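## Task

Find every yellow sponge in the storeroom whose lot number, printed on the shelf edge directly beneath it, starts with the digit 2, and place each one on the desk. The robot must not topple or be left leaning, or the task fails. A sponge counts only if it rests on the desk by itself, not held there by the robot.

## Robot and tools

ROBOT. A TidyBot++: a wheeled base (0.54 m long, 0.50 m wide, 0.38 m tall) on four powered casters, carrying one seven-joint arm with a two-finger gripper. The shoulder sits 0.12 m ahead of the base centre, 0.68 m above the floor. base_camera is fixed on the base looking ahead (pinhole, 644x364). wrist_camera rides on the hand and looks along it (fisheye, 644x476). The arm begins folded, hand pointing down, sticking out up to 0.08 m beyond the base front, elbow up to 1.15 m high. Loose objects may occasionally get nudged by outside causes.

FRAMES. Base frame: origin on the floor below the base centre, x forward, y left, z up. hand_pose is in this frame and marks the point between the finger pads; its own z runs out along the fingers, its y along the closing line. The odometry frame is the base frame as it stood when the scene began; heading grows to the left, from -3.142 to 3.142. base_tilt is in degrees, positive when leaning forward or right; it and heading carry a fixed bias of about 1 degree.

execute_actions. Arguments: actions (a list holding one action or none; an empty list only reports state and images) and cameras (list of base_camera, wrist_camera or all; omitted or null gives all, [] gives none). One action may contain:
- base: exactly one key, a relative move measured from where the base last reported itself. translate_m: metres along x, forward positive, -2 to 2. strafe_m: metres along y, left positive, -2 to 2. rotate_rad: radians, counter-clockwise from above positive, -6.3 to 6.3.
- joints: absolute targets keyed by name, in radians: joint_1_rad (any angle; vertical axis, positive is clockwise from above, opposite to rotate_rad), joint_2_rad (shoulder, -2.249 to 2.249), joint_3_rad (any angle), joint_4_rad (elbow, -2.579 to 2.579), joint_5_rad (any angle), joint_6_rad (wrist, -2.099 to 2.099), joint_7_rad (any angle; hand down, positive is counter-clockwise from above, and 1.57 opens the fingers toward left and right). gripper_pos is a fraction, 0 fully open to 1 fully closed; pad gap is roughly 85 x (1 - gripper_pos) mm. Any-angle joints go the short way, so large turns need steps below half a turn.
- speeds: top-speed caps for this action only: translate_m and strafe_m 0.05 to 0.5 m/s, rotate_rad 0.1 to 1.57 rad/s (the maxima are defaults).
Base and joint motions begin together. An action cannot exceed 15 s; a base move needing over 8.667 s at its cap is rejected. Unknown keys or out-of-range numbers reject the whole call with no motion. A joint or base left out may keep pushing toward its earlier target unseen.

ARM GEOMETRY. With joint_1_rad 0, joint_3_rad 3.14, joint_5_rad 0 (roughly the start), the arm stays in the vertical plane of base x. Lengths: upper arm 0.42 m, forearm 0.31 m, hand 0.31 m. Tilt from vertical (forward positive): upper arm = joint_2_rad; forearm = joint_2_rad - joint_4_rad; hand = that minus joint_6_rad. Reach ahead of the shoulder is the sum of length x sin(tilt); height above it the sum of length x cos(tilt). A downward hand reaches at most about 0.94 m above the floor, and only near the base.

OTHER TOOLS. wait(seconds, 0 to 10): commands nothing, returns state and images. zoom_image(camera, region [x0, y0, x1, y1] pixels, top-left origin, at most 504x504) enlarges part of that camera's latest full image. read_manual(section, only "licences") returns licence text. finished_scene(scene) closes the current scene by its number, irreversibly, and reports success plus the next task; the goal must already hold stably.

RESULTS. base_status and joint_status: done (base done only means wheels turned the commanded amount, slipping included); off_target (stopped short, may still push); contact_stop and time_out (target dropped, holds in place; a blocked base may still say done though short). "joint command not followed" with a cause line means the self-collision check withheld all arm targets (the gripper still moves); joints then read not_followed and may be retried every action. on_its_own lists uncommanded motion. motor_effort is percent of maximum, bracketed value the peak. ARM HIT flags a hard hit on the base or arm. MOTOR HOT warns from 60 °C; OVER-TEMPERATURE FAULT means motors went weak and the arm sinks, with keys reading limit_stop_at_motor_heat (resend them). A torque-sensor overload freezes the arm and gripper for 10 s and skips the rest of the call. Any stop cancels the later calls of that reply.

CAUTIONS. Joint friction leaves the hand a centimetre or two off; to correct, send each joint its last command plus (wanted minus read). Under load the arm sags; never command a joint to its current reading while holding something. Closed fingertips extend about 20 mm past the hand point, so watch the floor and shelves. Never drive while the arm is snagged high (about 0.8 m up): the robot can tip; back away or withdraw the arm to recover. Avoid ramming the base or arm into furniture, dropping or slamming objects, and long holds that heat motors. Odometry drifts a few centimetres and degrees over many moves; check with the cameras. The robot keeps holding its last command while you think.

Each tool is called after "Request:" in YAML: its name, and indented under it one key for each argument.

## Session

Request:
execute_actions:
  actions: []

Scene clock: 0.00 s.
base_odometry: x=+0.000 y=+0.000 heading=+0.000 (m, m, rad; odometry frame)
base_tilt: forward=-0.4 right=-1.0 (deg)
base_status: not commanded
joint_positions: joint_1_rad=+0.014 joint_2_rad=-0.392 joint_3_rad=+3.110 joint_4_rad=-2.512 joint_5_rad=+0.013 joint_6_rad=-0.844 joint_7_rad=+1.621 gripper_pos=+0.000
joint_status: not commanded
motor_effort: joint_1_rad=+0 joint_2_rad=-1 joint_3_rad=+1 joint_4_rad=+13 joint_5_rad=+1 joint_6_rad=+3 joint_7_rad=+0 (%)
hand_pose: x=+0.2809 y=-0.0002 z=+0.5999 quat_wxyz=(+0.013, +0.995, +0.037, +0.088) (m; base frame)
pictures: base_camera, wrist_camera
camera_calibration (this result's frames):
wrist_camera: T_world_to_cam=[[0.0992458, -0.992857, 0.0662251, -0.0760622], [-0.976026, -0.110087, -0.187761, 0.445291], [0.19371, -0.0460029, -0.97998, 0.672917], [0, 0, 0, 1]] pos_world=[0.311813, 0.00445822, 0.748091]
Images, in order (width x height): base_camera 644x364, wrist_camera 644x476.

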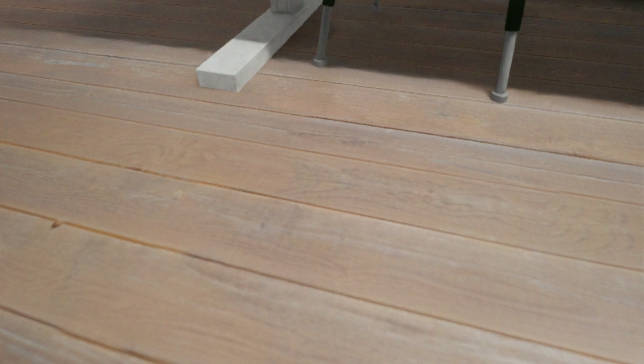

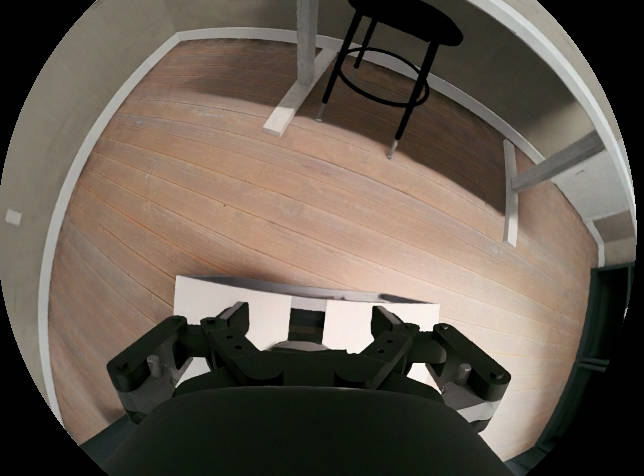

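Request:
execute_actions:
  actions:
    - {"joints":{"joint_6_rad":0.35,"joint_1_rad":1.4}}
  cameras: ["wrist_camera"]

Request:
execute_actions:
  actions:
    - {"joints":{"joint_1_rad":3.0}}
  cameras: ["wrist_camera"]

Scene clock: 6.17 s.
base_odometry: x=+0.000 y=+0.000 heading=+0.000 (m, m, rad; odometry frame)
base_tilt: forward=-0.3 right=-1.0 (deg)
base_status: not commanded
joint_positions: joint_1_rad=+1.384 joint_2_rad=-0.392 joint_3_rad=+3.110 joint_4_rad=-2.512 joint_5_rad=+0.013 joint_6_rad=+0.311 joint_7_rad=+1.621 gripper_pos=+0.000
joint_status: all done
motor_effort: joint_1_rad=+0(1) joint_2_rad=-6(5) joint_3_rad=+1(1) joint_4_rad=+17(17) joint_5_rad=+0(1) joint_6_rad=+9(9) joint_7_rad=+0(1) (%)
hand_pose: x=+0.2110 y=-0.3992 z=+0.8328 quat_wxyz=(+0.405, +0.631, -0.469, +0.467) (m; base frame)
pictures: wrist_camera
camera_calibration (this result's frames):
wrist_camera: T_world_to_cam=[[-0.97109, -0.21134, 0.110994, 0.0198818], [-0.152583, 0.191948, -0.969471, 0.974688], [0.183583, -0.95838, -0.218646, -0.0997967], [0, 0, 0, 1]] pos_world=[0.186349, -0.27853, 0.920905]
Images, in order (width x height): wrist_camera 644x476.

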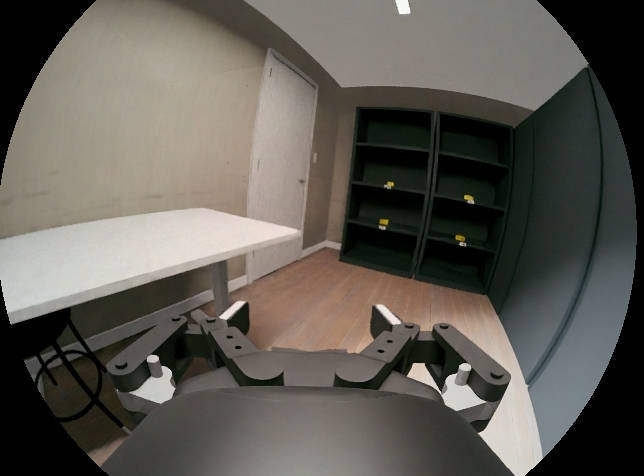

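Scene clock: 8.97 s.
base_odometry: x=+0.000 y=+0.000 heading=+0.000 (m, m, rad; odometry frame)
base_tilt: forward=-0.3 right=-0.9 (deg)
base_status: not commanded
joint_positions: joint_1_rad=+2.984 joint_2_rad=-0.392 joint_3_rad=+3.110 joint_4_rad=-2.512 joint_5_rad=+0.013 joint_6_rad=+0.311 joint_7_rad=+1.621 gripper_pos=+0.000
joint_status: all done
motor_effort: joint_1_rad=+0(1) joint_2_rad=-5(5) joint_3_rad=+0(0) joint_4_rad=+17(17) joint_5_rad=+1(1) joint_6_rad=+9(9) joint_7_rad=+0(0) (%)
hand_pose: x=-0.2827 y=-0.0803 z=+0.8328 quat_wxyz=(+0.617, +0.103, -0.779, +0.035) (m; base frame)
pictures: wrist_camera
camera_calibration (this result's frames):
wrist_camera: T_world_to_cam=[[-0.182848, 0.976856, 0.110994, -0.0739188], [0.196328, 0.146904, -0.969471, 0.933167], [-0.963339, -0.155474, -0.218646, 0.036687], [0, 0, 0, 1]] pos_world=[-0.161381, -0.0591739, 0.920905]
Images, in order (width x height): wrist_camera 644x476.

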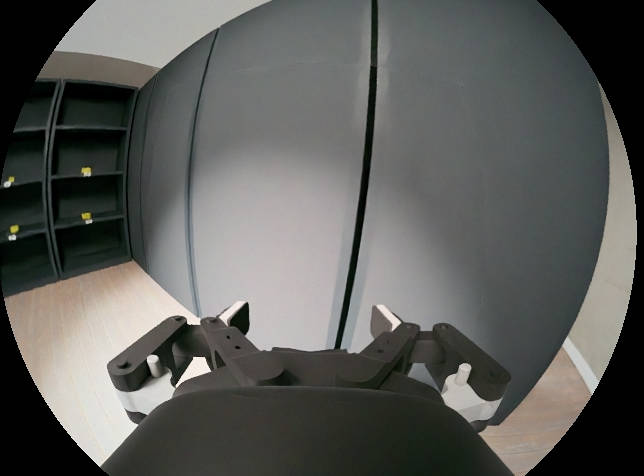

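Request:
execute_actions:
  actions:
    - {"base":{"rotate_rad":-1.82},"joints":{"joint_1_rad":0.0,"joint_6_rad":0.35,"joint_7_rad":1.57}}

Scene clock: 24.83 s.
base_odometry: x=+0.000 y=+0.000 heading=-1.819 (m, m, rad; odometry frame)
base_tilt: forward=-0.3 right=-1.0 (deg)
base_status: done
joint_positions: joint_1_rad=+0.016 joint_2_rad=-0.392 joint_3_rad=+3.110 joint_4_rad=-2.512 joint_5_rad=+0.013 joint_6_rad=+0.311 joint_7_rad=+1.597 gripper_pos=+0.000
joint_status: all done
motor_effort: joint_1_rad=+0(0) joint_2_rad=-5(6) joint_3_rad=+0(1) joint_4_rad=+17(18) joint_5_rad=+1(1) joint_6_rad=+10(9) joint_7_rad=+0(0) (%)
hand_pose: x=+0.5285 y=+0.0097 z=+0.8328 quat_wxyz=(+0.011, +0.786, +0.025, +0.618) (m; base frame)
pictures: base_camera, wrist_camera
camera_calibration (this result's frames):
wrist_camera: T_world_to_cam=[[0.00573192, -0.996105, 0.0879831, -0.0748969], [-0.219634, -0.0870901, -0.971687, 0.98464], [0.975566, -0.0137544, -0.219278, -0.193452], [0, 0, 0, 1]] pos_world=[0.405414, 0.00848646, 0.920932]
Images, in order (width x height): base_camera 644x364, wrist_camera 644x476.

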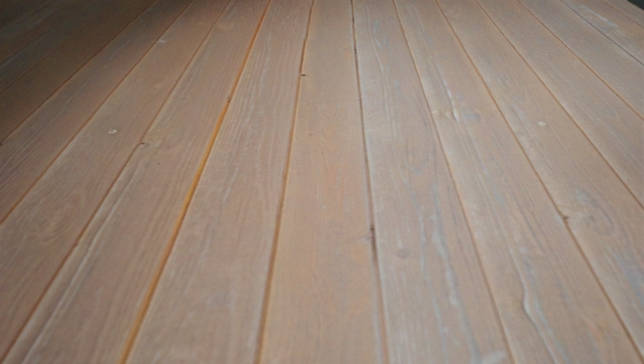

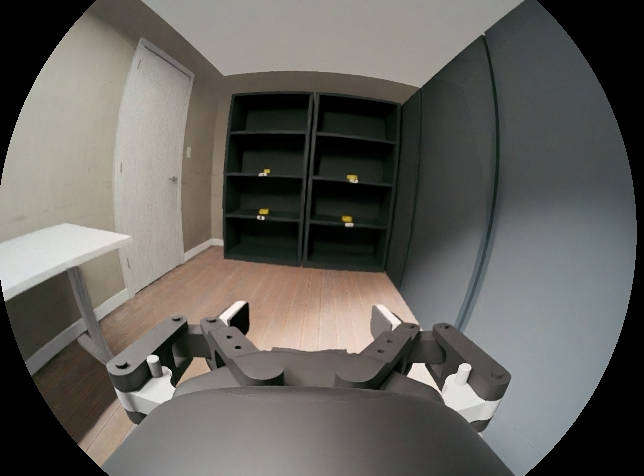

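Request:
execute_actions:
  actions:
    - {"base":{"translate_m":1.9},"joints":{"joint_6_rad":0.2}}

Request:
zoom_image:
  camera: "wrist_camera"
  region: [100, 100, 560, 320]

Scene clock: 33.67 s.
base_odometry: x=-0.470 y=-1.841 heading=-1.820 (m, m, rad; odometry frame)
base_tilt: forward=-0.3 right=-0.9 (deg)
base_status: done
joint_positions: joint_1_rad=+0.016 joint_2_rad=-0.392 joint_3_rad=+3.110 joint_4_rad=-2.514 joint_5_rad=+0.013 joint_6_rad=+0.230 joint_7_rad=+1.597 gripper_pos=+0.000
joint_status: all done
motor_effort: joint_1_rad=-1(1) joint_2_rad=-6(8) joint_3_rad=-1(1) joint_4_rad=+17(19) joint_5_rad=+1(1) joint_6_rad=+9(9) joint_7_rad=+1(0) (%)
hand_pose: x=+0.5210 y=+0.0090 z=+0.8074 quat_wxyz=(+0.011, +0.811, +0.026, +0.585) (m; base frame)
pictures: base_camera, wrist_camera
camera_calibration (this result's frames):
wrist_camera: T_world_to_cam=[[0.0113271, -0.995978, 0.0888759, -0.0769166], [-0.299771, -0.0881758, -0.949928, 0.982466], [0.953944, -0.0158825, -0.299564, -0.115569], [0, 0, 0, 1]] pos_world=[0.405633, 0.00818697, 0.905487]
Images, in order (width x height): base_camera 644x364, wrist_camera 644x476.

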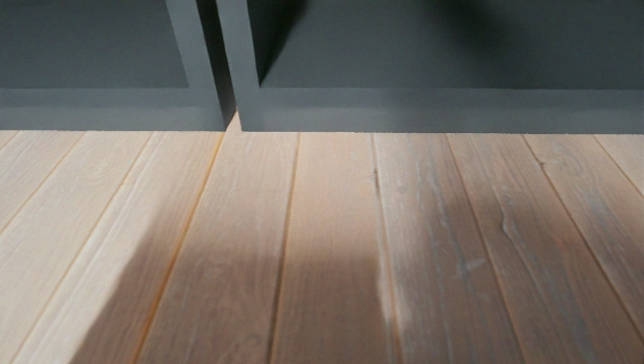

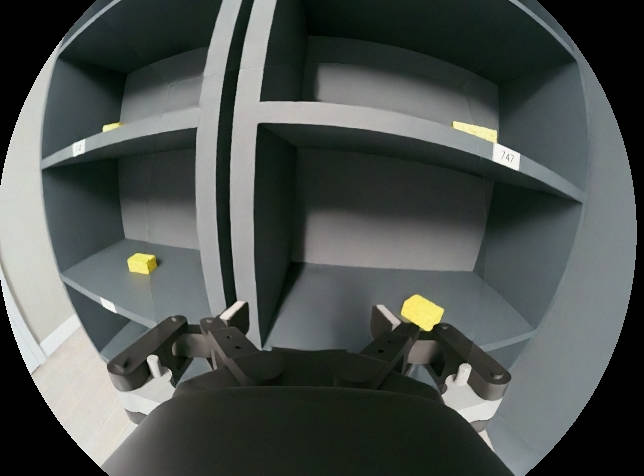

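Region (100, 100, 560, 320) of wrist_camera's 644x476 image, scaled by 1.096; it fills the top 241 rows of this view, and the rest is white.

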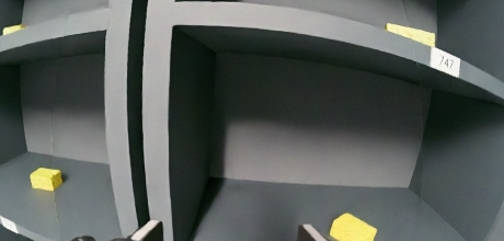

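Request:
execute_actions:
  actions:
    - {"base":{"translate_m":-0.22},"joints":{"joint_6_rad":0.0}}
  cameras: ["wrist_camera"]

Request:
zoom_image:
  camera: "wrist_camera"
  region: [60, 40, 560, 300]

Scene clock: 39.07 s.
base_odometry: x=-0.416 y=-1.628 heading=-1.821 (m, m, rad; odometry frame)
base_tilt: forward=-0.3 right=-1.0 (deg)
base_status: done
joint_positions: joint_1_rad=+0.015 joint_2_rad=-0.393 joint_3_rad=+3.110 joint_4_rad=-2.513 joint_5_rad=+0.013 joint_6_rad=+0.022 joint_7_rad=+1.597 gripper_pos=+0.000
joint_status: all done
motor_effort: joint_1_rad=+0(0) joint_2_rad=-5(8) joint_3_rad=+0(1) joint_4_rad=+17(18) joint_5_rad=+1(1) joint_6_rad=+8(9) joint_7_rad=+0(0) (%)
hand_pose: x=+0.4945 y=+0.0074 z=+0.7494 quat_wxyz=(+0.011, +0.867, +0.026, +0.498) (m; base frame)
pictures: wrist_camera
camera_calibration (this result's frames):
wrist_camera: T_world_to_cam=[[0.0255838, -0.995683, 0.0892219, -0.0803923], [-0.48816, -0.0903295, -0.868067, 0.951048], [0.872379, -0.0213461, -0.488363, 0.0741122], [0, 0, 0, 1]] pos_world=[0.401666, 0.00744447, 0.86894]
Images, in order (width x height): wrist_camera 644x476.

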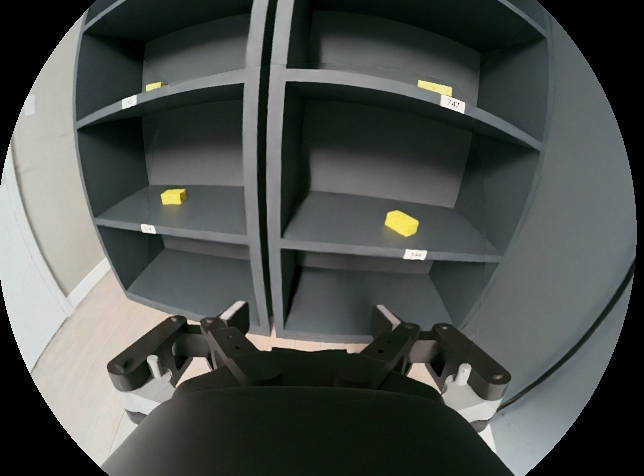

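Region (60, 40, 560, 300) of wrist_camera's 644x476 image, scaled by 1.008; it fills the top 262 rows of this view, and the rest is white.

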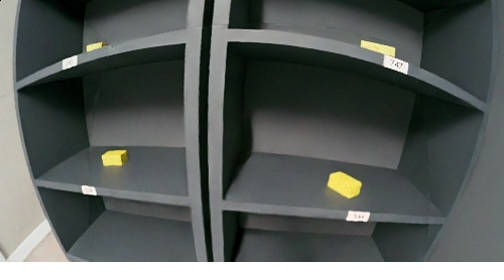

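Request:
zoom_image:
  camera: "wrist_camera"
  region: [380, 200, 460, 270]

Request:
execute_actions:
  actions:
    - {"base":{"strafe_m":0.65},"joints":{"joint_6_rad":0.15}}
  cameras: ["wrist_camera"]

Request:
zoom_image:
  camera: "wrist_camera"
  region: [200, 70, 440, 310]

Region (380, 200, 460, 270) of wrist_camera's 644x476 image, scaled by 6.300; it fills the top 441 rows of this view, and the rest is white.

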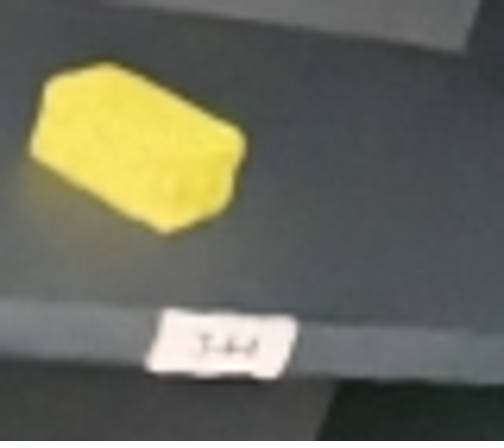

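Scene clock: 44.83 s.
base_odometry: x=+0.214 y=-1.788 heading=-1.820 (m, m, rad; odometry frame)
base_tilt: forward=-0.3 right=-1.0 (deg)
base_status: done
joint_positions: joint_1_rad=+0.015 joint_2_rad=-0.393 joint_3_rad=+3.110 joint_4_rad=-2.511 joint_5_rad=+0.013 joint_6_rad=+0.121 joint_7_rad=+1.597 gripper_pos=+0.000
joint_status: all done
motor_effort: joint_1_rad=+0(0) joint_2_rad=-6(6) joint_3_rad=+0(2) joint_4_rad=+17(18) joint_5_rad=+1(1) joint_6_rad=+10(11) joint_7_rad=+0(1) (%)
hand_pose: x=+0.5095 y=+0.0084 z=+0.7781 quat_wxyz=(+0.011, +0.840, +0.026, +0.541) (m; base frame)
pictures: wrist_camera
camera_calibration (this result's frames):
wrist_camera: T_world_to_cam=[[0.0188592, -0.995819, 0.0893778, -0.0790721], [-0.397525, -0.0894925, -0.913217, 0.972345], [0.917398, -0.0183073, -0.397551, -0.0184631], [0, 0, 0, 1]] pos_world=[0.404961, 0.00793807, 0.887689]
Images, in order (width x height): wrist_camera 644x476.

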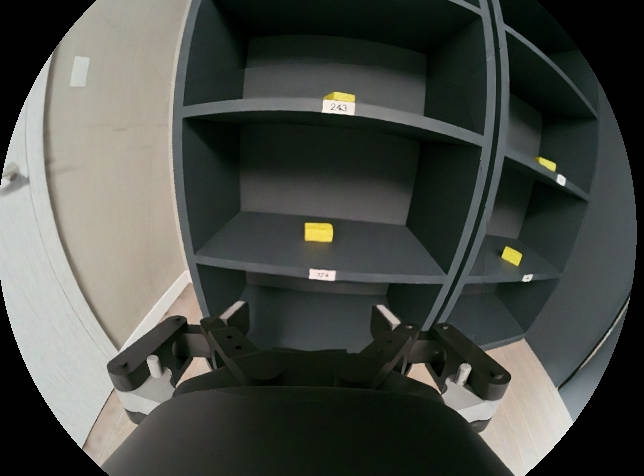

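Region (200, 70, 440, 310) of wrist_camera's 644x476 image, scaled by 2.100.

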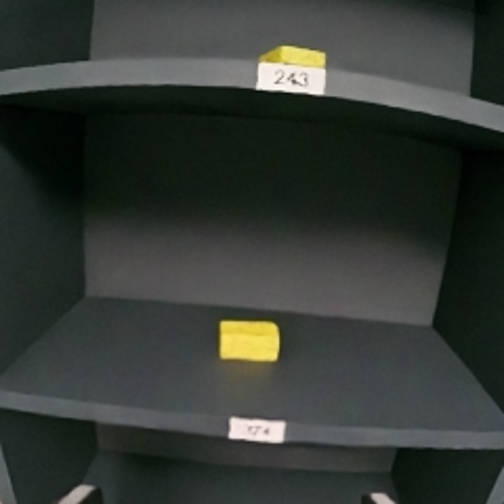

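Request:
execute_actions:
  actions:
    - {"base":{"translate_m":0.1},"joints":{"joint_2_rad":0.3,"joint_4_rad":-2.16,"joint_6_rad":0.15}}
  cameras: ["wrist_camera"]

Request:
execute_actions:
  actions:
    - {"base":{"strafe_m":-0.95}}
  cameras: ["wrist_camera"]

Scene clock: 51.67 s.
base_odometry: x=+0.190 y=-1.885 heading=-1.820 (m, m, rad; odometry frame)
base_tilt: forward=-0.3 right=-0.9 (deg)
base_status: done
joint_positions: joint_1_rad=+0.015 joint_2_rad=+0.288 joint_3_rad=+3.110 joint_4_rad=-2.171 joint_5_rad=+0.013 joint_6_rad=+0.121 joint_7_rad=+1.597 gripper_pos=+0.000
joint_status: all done
motor_effort: joint_1_rad=+1(0) joint_2_rad=-25(27) joint_3_rad=-1(1) joint_4_rad=+13(17) joint_5_rad=+1(1) joint_6_rad=+7(9) joint_7_rad=+0(0) (%)
hand_pose: x=+0.6605 y=+0.0104 z=+0.6253 quat_wxyz=(+0.000, +0.920, +0.024, +0.391) (m; base frame)
pictures: wrist_camera
camera_calibration (this result's frames):
wrist_camera: T_world_to_cam=[[0.0456006, -0.997012, 0.0623485, -0.0669875], [-0.680485, -0.0766954, -0.728737, 0.964447], [0.731341, -0.00919636, -0.68195, 0.0828584], [0, 0, 0, 1]] pos_world=[0.598749, 0.00794324, 0.76351]
Images, in order (width x height): wrist_camera 644x476.

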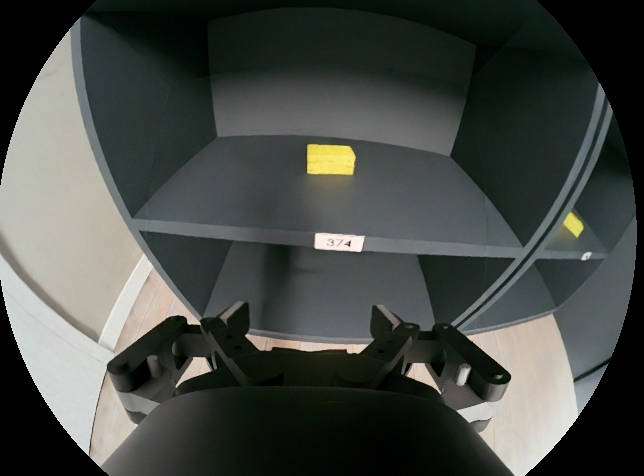

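Scene clock: 54.93 s.
base_odometry: x=-0.731 y=-1.651 heading=-1.820 (m, m, rad; odometry frame)
base_tilt: forward=-0.3 right=-1.0 (deg)
base_status: done
joint_positions: joint_1_rad=+0.009 joint_2_rad=+0.288 joint_3_rad=+3.110 joint_4_rad=-2.170 joint_5_rad=+0.013 joint_6_rad=+0.121 joint_7_rad=+1.597 gripper_pos=+0.000
joint_status: not commanded
motor_effort: joint_1_rad=+0(2) joint_2_rad=-26(26) joint_3_rad=+0(3) joint_4_rad=+13(13) joint_5_rad=+1(1) joint_6_rad=+7(7) joint_7_rad=+0(0) (%)
hand_pose: x=+0.6608 y=+0.0135 z=+0.6257 quat_wxyz=(-0.001, +0.920, +0.026, +0.391) (m; base frame)
pictures: wrist_camera
camera_calibration (this result's frames):
wrist_camera: T_world_to_cam=[[0.0512662, -0.996732, 0.06242, -0.067713], [-0.679446, -0.0806179, -0.729283, 0.964848], [0.731932, -0.00502347, -0.681359, 0.0820798], [0, 0, 0, 1]] pos_world=[0.598957, 0.0107046, 0.7638]
Images, in order (width x height): wrist_camera 644x476.

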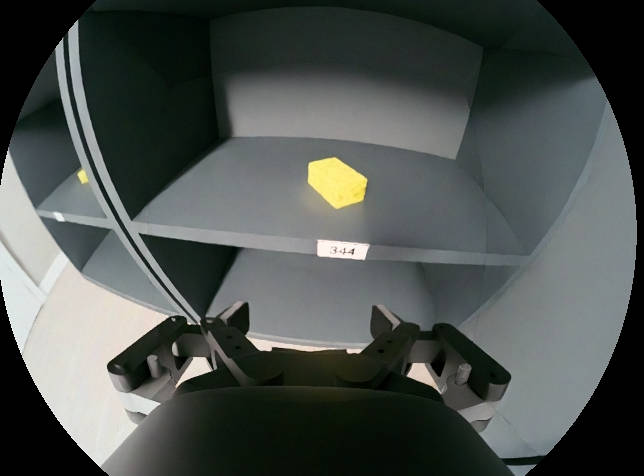

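Request:
zoom_image:
  camera: "wrist_camera"
  region: [300, 225, 390, 275]

Region (300, 225, 390, 275) of wrist_camera's 644x476 image, scaled by 5.600.

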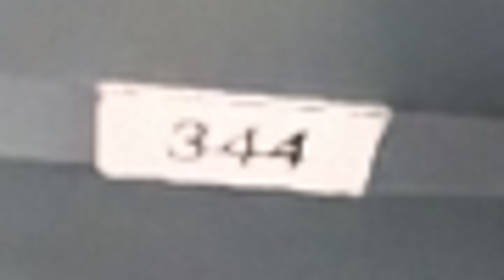

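Request:
execute_actions:
  actions:
    - {"base":{"translate_m":-0.15}}
  cameras: []

Request:
execute_actions:
  actions:
    - {"base":{"strafe_m":0.92},"joints":{"joint_2_rad":0.2,"joint_4_rad":-1.0,"joint_6_rad":-0.7}}

Scene clock: 65.47 s.
base_odometry: x=-0.694 y=-1.506 heading=-1.820 (m, m, rad; odometry frame)
base_tilt: forward=-0.3 right=-1.0 (deg)
base_status: done
joint_positions: joint_1_rad=+0.009 joint_2_rad=+0.289 joint_3_rad=+3.110 joint_4_rad=-2.166 joint_5_rad=+0.013 joint_6_rad=+0.121 joint_7_rad=+1.597 gripper_pos=+0.000
joint_status: not commanded
motor_effort: joint_1_rad=+1(2) joint_2_rad=-26(28) joint_3_rad=-1(1) joint_4_rad=+13(14) joint_5_rad=+1(1) joint_6_rad=+7(8) joint_7_rad=+1(0) (%)
hand_pose: x=+0.6626 y=+0.0135 z=+0.6268 quat_wxyz=(-0.001, +0.919, +0.026, +0.393) (m; base frame)
pictures: none
No camera images: the call's "cameras" was empty. Leave "cameras" out to get every camera's image.

Scene clock: 68.70 s.
base_odometry: x=+0.198 y=-1.732 heading=-1.820 (m, m, rad; odometry frame)
base_tilt: forward=-0.3 right=-1.0 (deg)
base_status: done
joint_positions: joint_1_rad=+0.005 joint_2_rad=+0.216 joint_3_rad=+3.110 joint_4_rad=-1.007 joint_5_rad=+0.013 joint_6_rad=-0.659 joint_7_rad=+1.597 gripper_pos=+0.000
joint_status: all done
motor_effort: joint_1_rad=+1(2) joint_2_rad=-30(34) joint_3_rad=-1(3) joint_4_rad=+19(18) joint_5_rad=+1(0) joint_6_rad=+10(9) joint_7_rad=+1(1) (%)
hand_pose: x=+0.8004 y=+0.0134 z=+1.1051 quat_wxyz=(+0.004, +0.808, +0.021, +0.589) (m; base frame)
pictures: base_camera, wrist_camera
camera_calibration (this result's frames):
wrist_camera: T_world_to_cam=[[0.0115599, -0.99739, 0.0712671, -0.0829381], [-0.289201, -0.0715608, -0.95459, 1.34587], [0.957199, -0.00957559, -0.289274, -0.306963], [0, 0, 0, 1]] pos_world=[0.684011, 0.0106505, 1.20187]
Images, in order (width x height): base_camera 644x364, wrist_camera 644x476.

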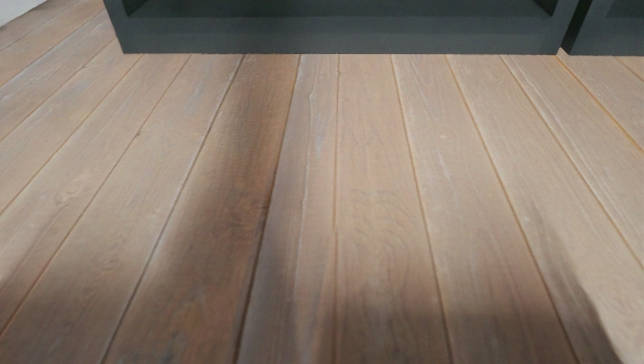

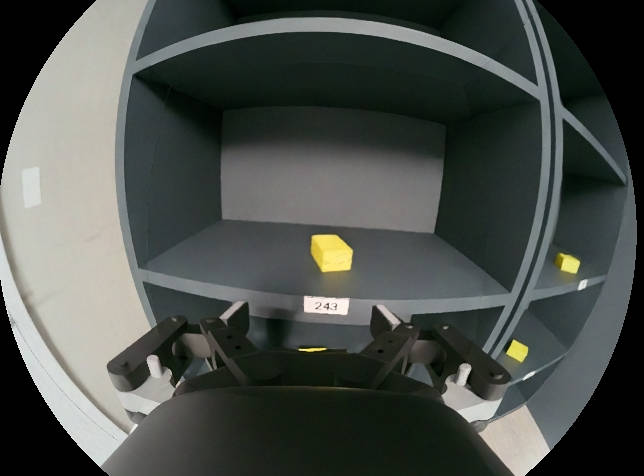

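Request:
zoom_image:
  camera: "wrist_camera"
  region: [280, 220, 380, 320]

Region (280, 220, 380, 320) of wrist_camera's 644x476 image, scaled by 5.040.

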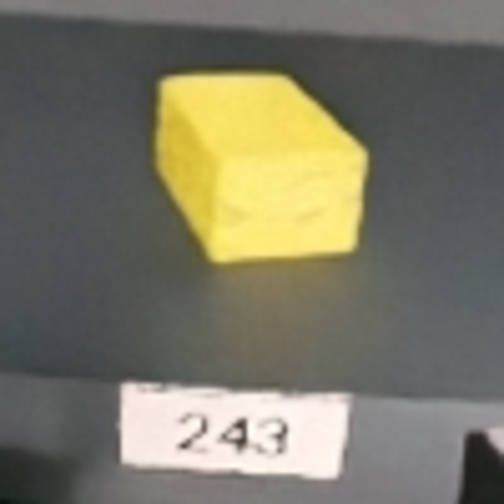

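Request:
execute_actions:
  actions:
    - {"base":{"rotate_rad":0.28},"joints":{"joint_2_rad":0.29,"joint_4_rad":-1.10,"joint_6_rad":-0.52,"joint_7_rad":1.57}}
  cameras: []

Request:
execute_actions:
  actions:
    - {"base":{"strafe_m":-0.355},"speeds":{"strafe_m":0.3}}

Scene clock: 91.63 s.
base_odometry: x=+0.198 y=-1.732 heading=-1.540 (m, m, rad; odometry frame)
base_tilt: forward=-0.3 right=-1.0 (deg)
base_status: done
joint_positions: joint_1_rad=-0.006 joint_2_rad=+0.293 joint_3_rad=+3.106 joint_4_rad=-1.098 joint_5_rad=+0.013 joint_6_rad=-0.557 joint_7_rad=+1.597 gripper_pos=+0.000
joint_status: all done
motor_effort: joint_1_rad=+0(5) joint_2_rad=-32(37) joint_3_rad=-1(4) joint_4_rad=+19(22) joint_5_rad=+1(0) joint_6_rad=+9(10) joint_7_rad=+0(1) (%)
hand_pose: x=+0.8384 y=+0.0246 z=+1.0264 quat_wxyz=(-0.002, +0.827, +0.027, +0.562) (m; base frame)
pictures: none
No camera images: the call's "cameras" was empty. Leave "cameras" out to get every camera's image.

Scene clock: 93.80 s.
base_odometry: x=-0.157 y=-1.744 heading=-1.539 (m, m, rad; odometry frame)
base_tilt: forward=-0.3 right=-1.0 (deg)
base_status: done
joint_positions: joint_1_rad=-0.003 joint_2_rad=+0.293 joint_3_rad=+3.108 joint_4_rad=-1.098 joint_5_rad=+0.013 joint_6_rad=-0.557 joint_7_rad=+1.597 gripper_pos=+0.000
joint_status: not commanded
motor_effort: joint_1_rad=+0(4) joint_2_rad=-33(35) joint_3_rad=-1(3) joint_4_rad=+19(20) joint_5_rad=+1(0) joint_6_rad=+9(9) joint_7_rad=+0(1) (%)
hand_pose: x=+0.8385 y=+0.0214 z=+1.0264 quat_wxyz=(-0.001, +0.827, +0.025, +0.562) (m; base frame)
pictures: base_camera, wrist_camera
camera_calibration (this result's frames):
wrist_camera: T_world_to_cam=[[0.0282032, -0.997207, 0.069156, -0.0815428], [-0.351683, -0.0746591, -0.933137, 1.31271], [0.935694, 0.00199651, -0.352806, -0.28309], [0, 0, 0, 1]] pos_world=[0.728841, 0.0172556, 1.1307]
Images, in order (width x height): base_camera 644x364, wrist_camera 644x476.

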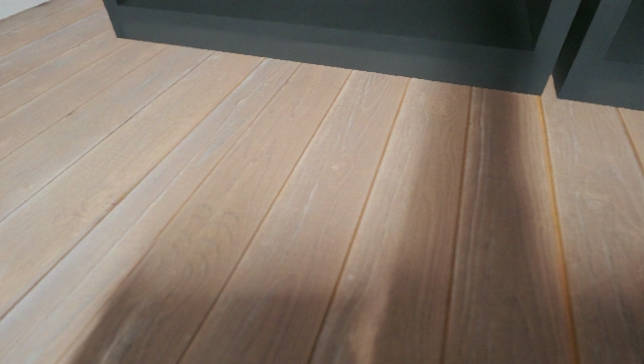

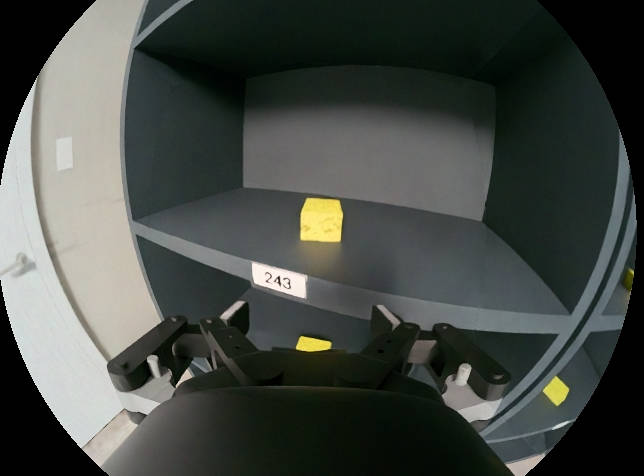

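Request:
execute_actions:
  actions:
    - {"base":{"strafe_m":-0.013},"speeds":{"strafe_m":0.05}}
  cameras: []

Request:
execute_actions:
  actions:
    - {"base":{"translate_m":0.13},"speeds":{"translate_m":0.1}}
  cameras: ["wrist_camera"]

Scene clock: 101.23 s.
base_odometry: x=-0.170 y=-1.744 heading=-1.538 (m, m, rad; odometry frame)
base_tilt: forward=-0.3 right=-0.9 (deg)
base_status: done
joint_positions: joint_1_rad=-0.001 joint_2_rad=+0.293 joint_3_rad=+3.109 joint_4_rad=-1.098 joint_5_rad=+0.013 joint_6_rad=-0.557 joint_7_rad=+1.597 gripper_pos=+0.000
joint_status: not commanded
motor_effort: joint_1_rad=+0(5) joint_2_rad=-33(34) joint_3_rad=+0(2) joint_4_rad=+19(19) joint_5_rad=+1(1) joint_6_rad=+8(9) joint_7_rad=+0(1) (%)
hand_pose: x=+0.8385 y=+0.0197 z=+1.0264 quat_wxyz=(+0.000, +0.827, +0.025, +0.562) (m; base frame)
pictures: none
No camera images: the call's "cameras" was empty. Leave "cameras" out to get every camera's image.

Scene clock: 103.10 s.
base_odometry: x=-0.166 y=-1.874 heading=-1.538 (m, m, rad; odometry frame)
base_tilt: forward=-0.2 right=-1.0 (deg)
base_status: done
joint_positions: joint_1_rad=-0.001 joint_2_rad=+0.292 joint_3_rad=+3.109 joint_4_rad=-1.098 joint_5_rad=+0.013 joint_6_rad=-0.557 joint_7_rad=+1.597 gripper_pos=+0.000
joint_status: not commanded
motor_effort: joint_1_rad=+1(3) joint_2_rad=-34(36) joint_3_rad=-1(1) joint_4_rad=+19(20) joint_5_rad=+1(1) joint_6_rad=+9(9) joint_7_rad=+1(1) (%)
hand_pose: x=+0.8384 y=+0.0197 z=+1.0270 quat_wxyz=(+0.000, +0.826, +0.025, +0.562) (m; base frame)
pictures: wrist_camera
camera_calibration (this result's frames):
wrist_camera: T_world_to_cam=[[0.0256812, -0.997255, 0.069444, -0.0814184], [-0.350636, -0.0740396, -0.933581, 1.31271], [0.93616, -0.000374087, -0.351575, -0.284375], [0, 0, 0, 1]] pos_world=[0.728595, 0.0158914, 1.1312]
Images, in order (width x height): wrist_camera 644x476.

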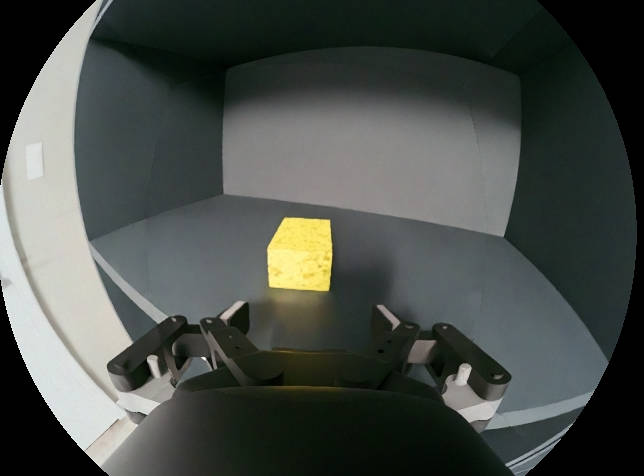

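Request:
execute_actions:
  actions:
    - {"base":{"strafe_m":0.013},"speeds":{"strafe_m":0.05}}
  cameras: []

Request:
execute_actions:
  actions:
    - {"base":{"translate_m":0.105},"speeds":{"translate_m":0.08}}
  cameras: ["wrist_camera"]

Scene clock: 117.93 s.
base_odometry: x=-0.153 y=-1.874 heading=-1.538 (m, m, rad; odometry frame)
base_tilt: forward=-0.3 right=-1.0 (deg)
base_status: done
joint_positions: joint_1_rad=-0.002 joint_2_rad=+0.292 joint_3_rad=+3.109 joint_4_rad=-1.098 joint_5_rad=+0.013 joint_6_rad=-0.557 joint_7_rad=+1.597 gripper_pos=+0.000
joint_status: not commanded
motor_effort: joint_1_rad=+1(3) joint_2_rad=-33(34) joint_3_rad=+0(3) joint_4_rad=+19(19) joint_5_rad=+1(0) joint_6_rad=+9(9) joint_7_rad=+1(1) (%)
hand_pose: x=+0.8384 y=+0.0199 z=+1.0270 quat_wxyz=(+0.000, +0.826, +0.025, +0.562) (m; base frame)
pictures: none
No camera images: the call's "cameras" was empty. Leave "cameras" out to get every camera's image.

Scene clock: 119.77 s.
base_odometry: x=-0.150 y=-1.979 heading=-1.538 (m, m, rad; odometry frame)
base_tilt: forward=-0.2 right=-1.0 (deg)
base_status: done
joint_positions: joint_1_rad=-0.002 joint_2_rad=+0.292 joint_3_rad=+3.109 joint_4_rad=-1.098 joint_5_rad=+0.013 joint_6_rad=-0.556 joint_7_rad=+1.597 gripper_pos=+0.000
joint_status: not commanded
motor_effort: joint_1_rad=+0(3) joint_2_rad=-33(37) joint_3_rad=-1(2) joint_4_rad=+19(20) joint_5_rad=+1(1) joint_6_rad=+8(9) joint_7_rad=+0(0) (%)
hand_pose: x=+0.8382 y=+0.0199 z=+1.0275 quat_wxyz=(+0.000, +0.826, +0.025, +0.563) (m; base frame)
pictures: wrist_camera
camera_calibration (this result's frames):
wrist_camera: T_world_to_cam=[[0.0257646, -0.997251, 0.0694724, -0.081435], [-0.349755, -0.0740957, -0.933906, 1.31274], [0.936487, -0.000236616, -0.350703, -0.285222], [0, 0, 0, 1]] pos_world=[0.728341, 0.0159894, 1.1316]
Images, in order (width x height): wrist_camera 644x476.

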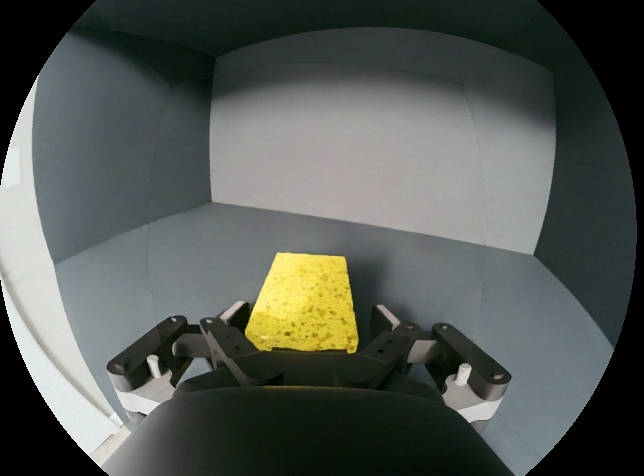

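Sponge is between the fingers. Close.

Request:
execute_actions:
  actions:
    - {"joints":{"gripper_pos":1.0}}
  cameras: ["wrist_camera"]

Scene clock: 122.70 s.
base_odometry: x=-0.150 y=-1.979 heading=-1.538 (m, m, rad; odometry frame)
base_tilt: forward=-0.2 right=-0.9 (deg)
base_status: not commanded
joint_positions: joint_1_rad=-0.002 joint_2_rad=+0.292 joint_3_rad=+3.109 joint_4_rad=-1.098 joint_5_rad=+0.013 joint_6_rad=-0.555 joint_7_rad=+1.597 gripper_pos=+0.389
joint_status: gripper_pos off_target (ended at +0.389, target +1.000)
motor_effort: joint_1_rad=+1(0) joint_2_rad=-32(33) joint_3_rad=-1(0) joint_4_rad=+18(19) joint_5_rad=+1(1) joint_6_rad=+8(9) joint_7_rad=+0(1) (%)
hand_pose: x=+0.8383 y=+0.0199 z=+1.0282 quat_wxyz=(+0.000, +0.826, +0.025, +0.564) (m; base frame)
pictures: wrist_camera
camera_calibration (this result's frames):
wrist_camera: T_world_to_cam=[[0.0256141, -0.99726, 0.0693996, -0.0812743], [-0.348034, -0.0739752, -0.934559, 1.3126], [0.937132, -0.000215529, -0.348975, -0.28742], [0, 0, 0, 1]] pos_world=[0.72826, 0.0159861, 1.13204]
Images, in order (width x height): wrist_camera 644x476.

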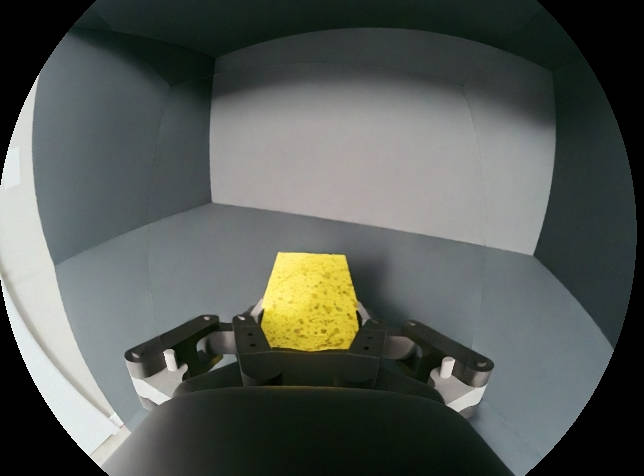

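Lift a little, back out.

Request:
execute_actions:
  actions:
    - {"joints":{"joint_2_rad":0.24}}
  cameras: []

Request:
execute_actions:
  actions:
    - {"base":{"translate_m":-0.35},"speeds":{"translate_m":0.25}}

Scene clock: 126.27 s.
base_odometry: x=-0.150 y=-1.979 heading=-1.538 (m, m, rad; odometry frame)
base_tilt: forward=-0.2 right=-1.0 (deg)
base_status: not commanded
joint_positions: joint_1_rad=-0.002 joint_2_rad=+0.253 joint_3_rad=+3.109 joint_4_rad=-1.099 joint_5_rad=+0.013 joint_6_rad=-0.555 joint_7_rad=+1.597 gripper_pos=+0.389
joint_status: all done
motor_effort: joint_1_rad=+1(0) joint_2_rad=-30(36) joint_3_rad=-1(2) joint_4_rad=+19(20) joint_5_rad=+1(1) joint_6_rad=+9(9) joint_7_rad=+0(1) (%)
hand_pose: x=+0.8244 y=+0.0198 z=+1.0551 quat_wxyz=(+0.001, +0.815, +0.025, +0.579) (m; base frame)
pictures: none
No camera images: the call's "cameras" was empty. Leave "cameras" out to get every camera's image.

Scene clock: 128.60 s.
base_odometry: x=-0.161 y=-1.629 heading=-1.538 (m, m, rad; odometry frame)
base_tilt: forward=-0.3 right=-1.0 (deg)
base_status: done
joint_positions: joint_1_rad=-0.001 joint_2_rad=+0.244 joint_3_rad=+3.109 joint_4_rad=-1.099 joint_5_rad=+0.013 joint_6_rad=-0.555 joint_7_rad=+1.597 gripper_pos=+0.389
joint_status: not commanded
motor_effort: joint_1_rad=+1(3) joint_2_rad=-31(37) joint_3_rad=-1(3) joint_4_rad=+19(20) joint_5_rad=+1(1) joint_6_rad=+9(10) joint_7_rad=+0(1) (%)
hand_pose: x=+0.8212 y=+0.0196 z=+1.0613 quat_wxyz=(+0.001, +0.812, +0.024, +0.583) (m; base frame)
pictures: base_camera, wrist_camera
camera_calibration (this result's frames):
wrist_camera: T_world_to_cam=[[0.0219854, -0.997269, 0.0705002, -0.0815986], [-0.304175, -0.0738466, -0.949749, 1.31768], [0.952362, -0.000563839, -0.304968, -0.318954], [0, 0, 0, 1]] pos_world=[0.706359, 0.0157504, 1.15995]
Images, in order (width x height): base_camera 644x364, wrist_camera 644x476.

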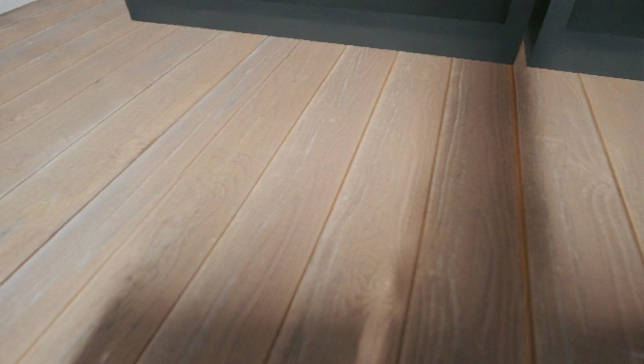

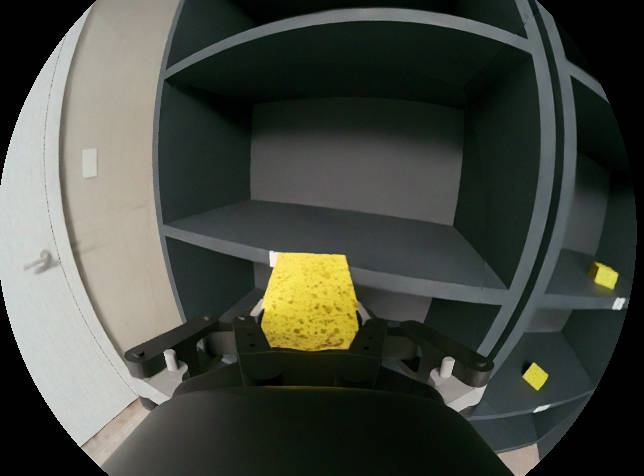

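Request:
execute_actions:
  actions:
    - {"base":{"rotate_rad":-0.28}}
  cameras: []

Request:
execute_actions:
  actions:
    - {"base":{"strafe_m":-0.25}}
  cameras: []

Request:
execute_actions:
  actions:
    - {"base":{"translate_m":-0.95}}
  cameras: []

Request:
execute_actions:
  actions:
    - {"base":{"rotate_rad":1.57},"speeds":{"rotate_rad":1.0}}

Scene clock: 145.37 s.
base_odometry: x=-0.161 y=-1.629 heading=-1.818 (m, m, rad; odometry frame)
base_tilt: forward=-0.3 right=-1.0 (deg)
base_status: done
joint_positions: joint_1_rad=+0.007 joint_2_rad=+0.244 joint_3_rad=+3.114 joint_4_rad=-1.099 joint_5_rad=+0.013 joint_6_rad=-0.555 joint_7_rad=+1.597 gripper_pos=+0.389
joint_status: not commanded
motor_effort: joint_1_rad=+1(5) joint_2_rad=-32(32) joint_3_rad=+0(5) joint_4_rad=+19(20) joint_5_rad=+0(0) joint_6_rad=+9(10) joint_7_rad=+0(0) (%)
hand_pose: x=+0.8214 y=+0.0105 z=+1.0613 quat_wxyz=(+0.005, +0.812, +0.019, +0.583) (m; base frame)
pictures: none
No camera images: the call's "cameras" was empty. Leave "cameras" out to get every camera's image.

Scene clock: 147.17 s.
base_odometry: x=-0.403 y=-1.567 heading=-1.819 (m, m, rad; odometry frame)
base_tilt: forward=-0.3 right=-1.0 (deg)
base_status: done
joint_positions: joint_1_rad=+0.007 joint_2_rad=+0.244 joint_3_rad=+3.114 joint_4_rad=-1.099 joint_5_rad=+0.013 joint_6_rad=-0.555 joint_7_rad=+1.597 gripper_pos=+0.389
joint_status: not commanded
motor_effort: joint_1_rad=+0(4) joint_2_rad=-32(33) joint_3_rad=-1(2) joint_4_rad=+19(20) joint_5_rad=+1(0) joint_6_rad=+9(9) joint_7_rad=+0(0) (%)
hand_pose: x=+0.8214 y=+0.0105 z=+1.0613 quat_wxyz=(+0.005, +0.812, +0.019, +0.583) (m; base frame)
pictures: none
No camera images: the call's "cameras" was empty. Leave "cameras" out to get every camera's image.

Scene clock: 150.43 s.
base_odometry: x=-0.170 y=-0.646 heading=-1.819 (m, m, rad; odometry frame)
base_tilt: forward=-0.3 right=-1.0 (deg)
base_status: done
joint_positions: joint_1_rad=+0.007 joint_2_rad=+0.243 joint_3_rad=+3.114 joint_4_rad=-1.099 joint_5_rad=+0.013 joint_6_rad=-0.554 joint_7_rad=+1.597 gripper_pos=+0.389
joint_status: not commanded
motor_effort: joint_1_rad=+0(3) joint_2_rad=-30(36) joint_3_rad=-1(2) joint_4_rad=+19(20) joint_5_rad=+1(1) joint_6_rad=+10(10) joint_7_rad=+0(0) (%)
hand_pose: x=+0.8209 y=+0.0106 z=+1.0625 quat_wxyz=(+0.005, +0.812, +0.019, +0.584) (m; base frame)
pictures: none
No camera images: the call's "cameras" was empty. Leave "cameras" out to get every camera's image.

Scene clock: 153.00 s.
base_odometry: x=-0.170 y=-0.646 heading=-0.249 (m, m, rad; odometry frame)
base_tilt: forward=-0.3 right=-0.9 (deg)
base_status: done
joint_positions: joint_1_rad=-0.004 joint_2_rad=+0.243 joint_3_rad=+3.107 joint_4_rad=-1.099 joint_5_rad=+0.013 joint_6_rad=-0.554 joint_7_rad=+1.597 gripper_pos=+0.389
joint_status: not commanded
motor_effort: joint_1_rad=+0(4) joint_2_rad=-31(34) joint_3_rad=+0(4) joint_4_rad=+19(19) joint_5_rad=+1(0) joint_6_rad=+10(9) joint_7_rad=+0(0) (%)
hand_pose: x=+0.8205 y=+0.0221 z=+1.0625 quat_wxyz=(+0.000, +0.812, +0.026, +0.584) (m; base frame)
pictures: base_camera, wrist_camera
camera_calibration (this result's frames):
wrist_camera: T_world_to_cam=[[0.0256147, -0.997205, 0.0701873, -0.0817997], [-0.301919, -0.0746487, -0.950406, 1.31771], [0.952989, 0.00315343, -0.302988, -0.320664], [0, 0, 0, 1]] pos_world=[0.705525, 0.0178052, 1.16094]
Images, in order (width x height): base_camera 644x364, wrist_camera 644x476.

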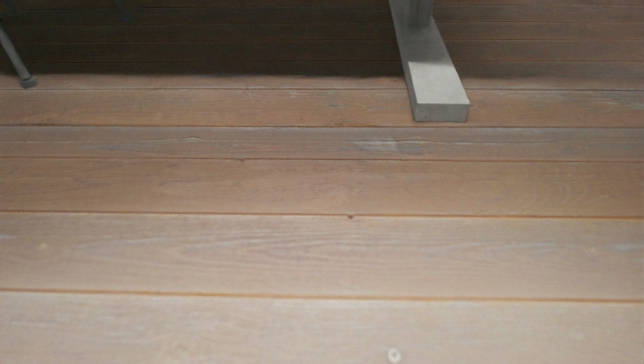

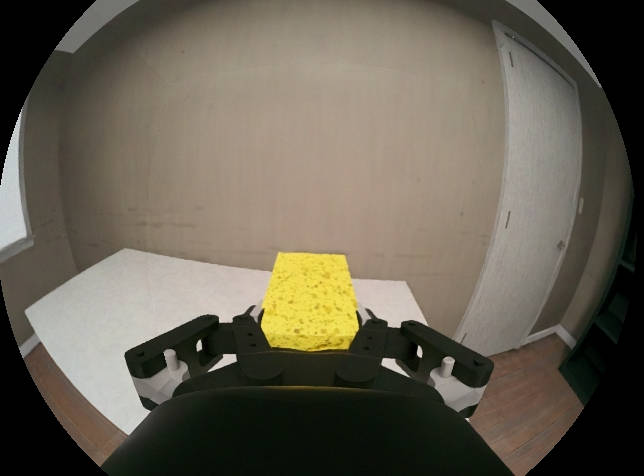

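Request:
execute_actions:
  actions:
    - {"base":{"translate_m":0.13},"joints":{"joint_2_rad":0.29,"joint_4_rad":-1.9,"joint_6_rad":0.32}}
  cameras: ["wrist_camera"]

Scene clock: 160.07 s.
base_odometry: x=-0.044 y=-0.678 heading=-0.248 (m, m, rad; odometry frame)
base_tilt: forward=-0.2 right=-0.9 (deg)
base_status: done
joint_positions: joint_1_rad=-0.004 joint_2_rad=+0.272 joint_3_rad=+3.107 joint_4_rad=-1.893 joint_5_rad=+0.013 joint_6_rad=+0.278 joint_7_rad=+1.597 gripper_pos=+0.389
joint_status: all done
motor_effort: joint_1_rad=+1(0) joint_2_rad=-30(34) joint_3_rad=-1(1) joint_4_rad=+17(20) joint_5_rad=+1(1) joint_6_rad=+9(9) joint_7_rad=+0(0) (%)
hand_pose: x=+0.7875 y=+0.0259 z=+0.8150 quat_wxyz=(-0.005, +0.809, +0.029, +0.587) (m; base frame)
pictures: wrist_camera
camera_calibration (this result's frames):
wrist_camera: T_world_to_cam=[[0.0351036, -0.997119, 0.0672478, -0.0648604], [-0.292214, -0.0745894, -0.95344, 1.0676], [0.955708, 0.0138184, -0.29399, -0.373934], [0, 0, 0, 1]] pos_world=[0.671615, 0.0201251, 0.912318]
Images, in order (width x height): wrist_camera 644x476.

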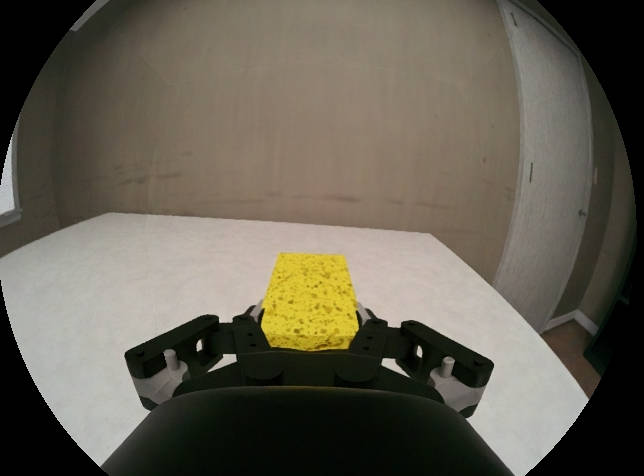

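Request:
execute_actions:
  actions:
    - {"joints":{"joint_2_rad":0.35}}
  cameras: ["wrist_camera"]

Scene clock: 163.97 s.
base_odometry: x=-0.044 y=-0.678 heading=-0.248 (m, m, rad; odometry frame)
base_tilt: forward=-0.3 right=-1.0 (deg)
base_status: not commanded
joint_positions: joint_1_rad=-0.004 joint_2_rad=+0.342 joint_3_rad=+3.107 joint_4_rad=-1.896 joint_5_rad=+0.013 joint_6_rad=+0.280 joint_7_rad=+1.597 gripper_pos=+0.389
joint_status: all done
motor_effort: joint_1_rad=+0(1) joint_2_rad=-32(33) joint_3_rad=-1(1) joint_4_rad=+17(17) joint_5_rad=+1(1) joint_6_rad=+9(10) joint_7_rad=+0(0) (%)
hand_pose: x=+0.7945 y=+0.0259 z=+0.7669 quat_wxyz=(-0.006, +0.829, +0.029, +0.558) (m; base frame)
pictures: wrist_camera
camera_calibration (this result's frames):
wrist_camera: T_world_to_cam=[[0.0398283, -0.997098, 0.0648737, -0.0637771], [-0.359137, -0.0748715, -0.930277, 1.05915], [0.932435, 0.0137528, -0.361077, -0.324876], [0, 0, 0, 1]] pos_world=[0.685845, 0.0201761, 0.872134]
Images, in order (width x height): wrist_camera 644x476.

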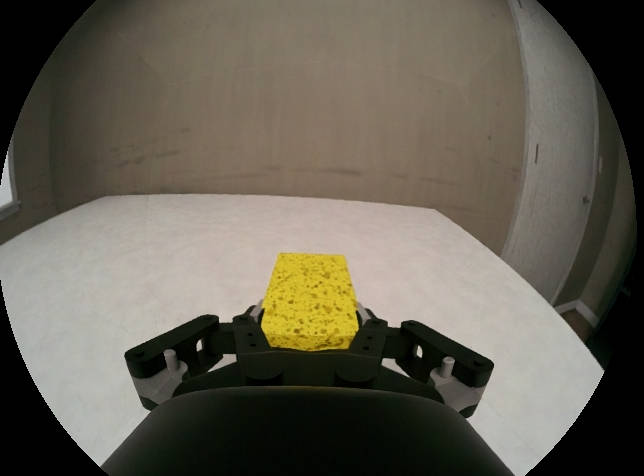

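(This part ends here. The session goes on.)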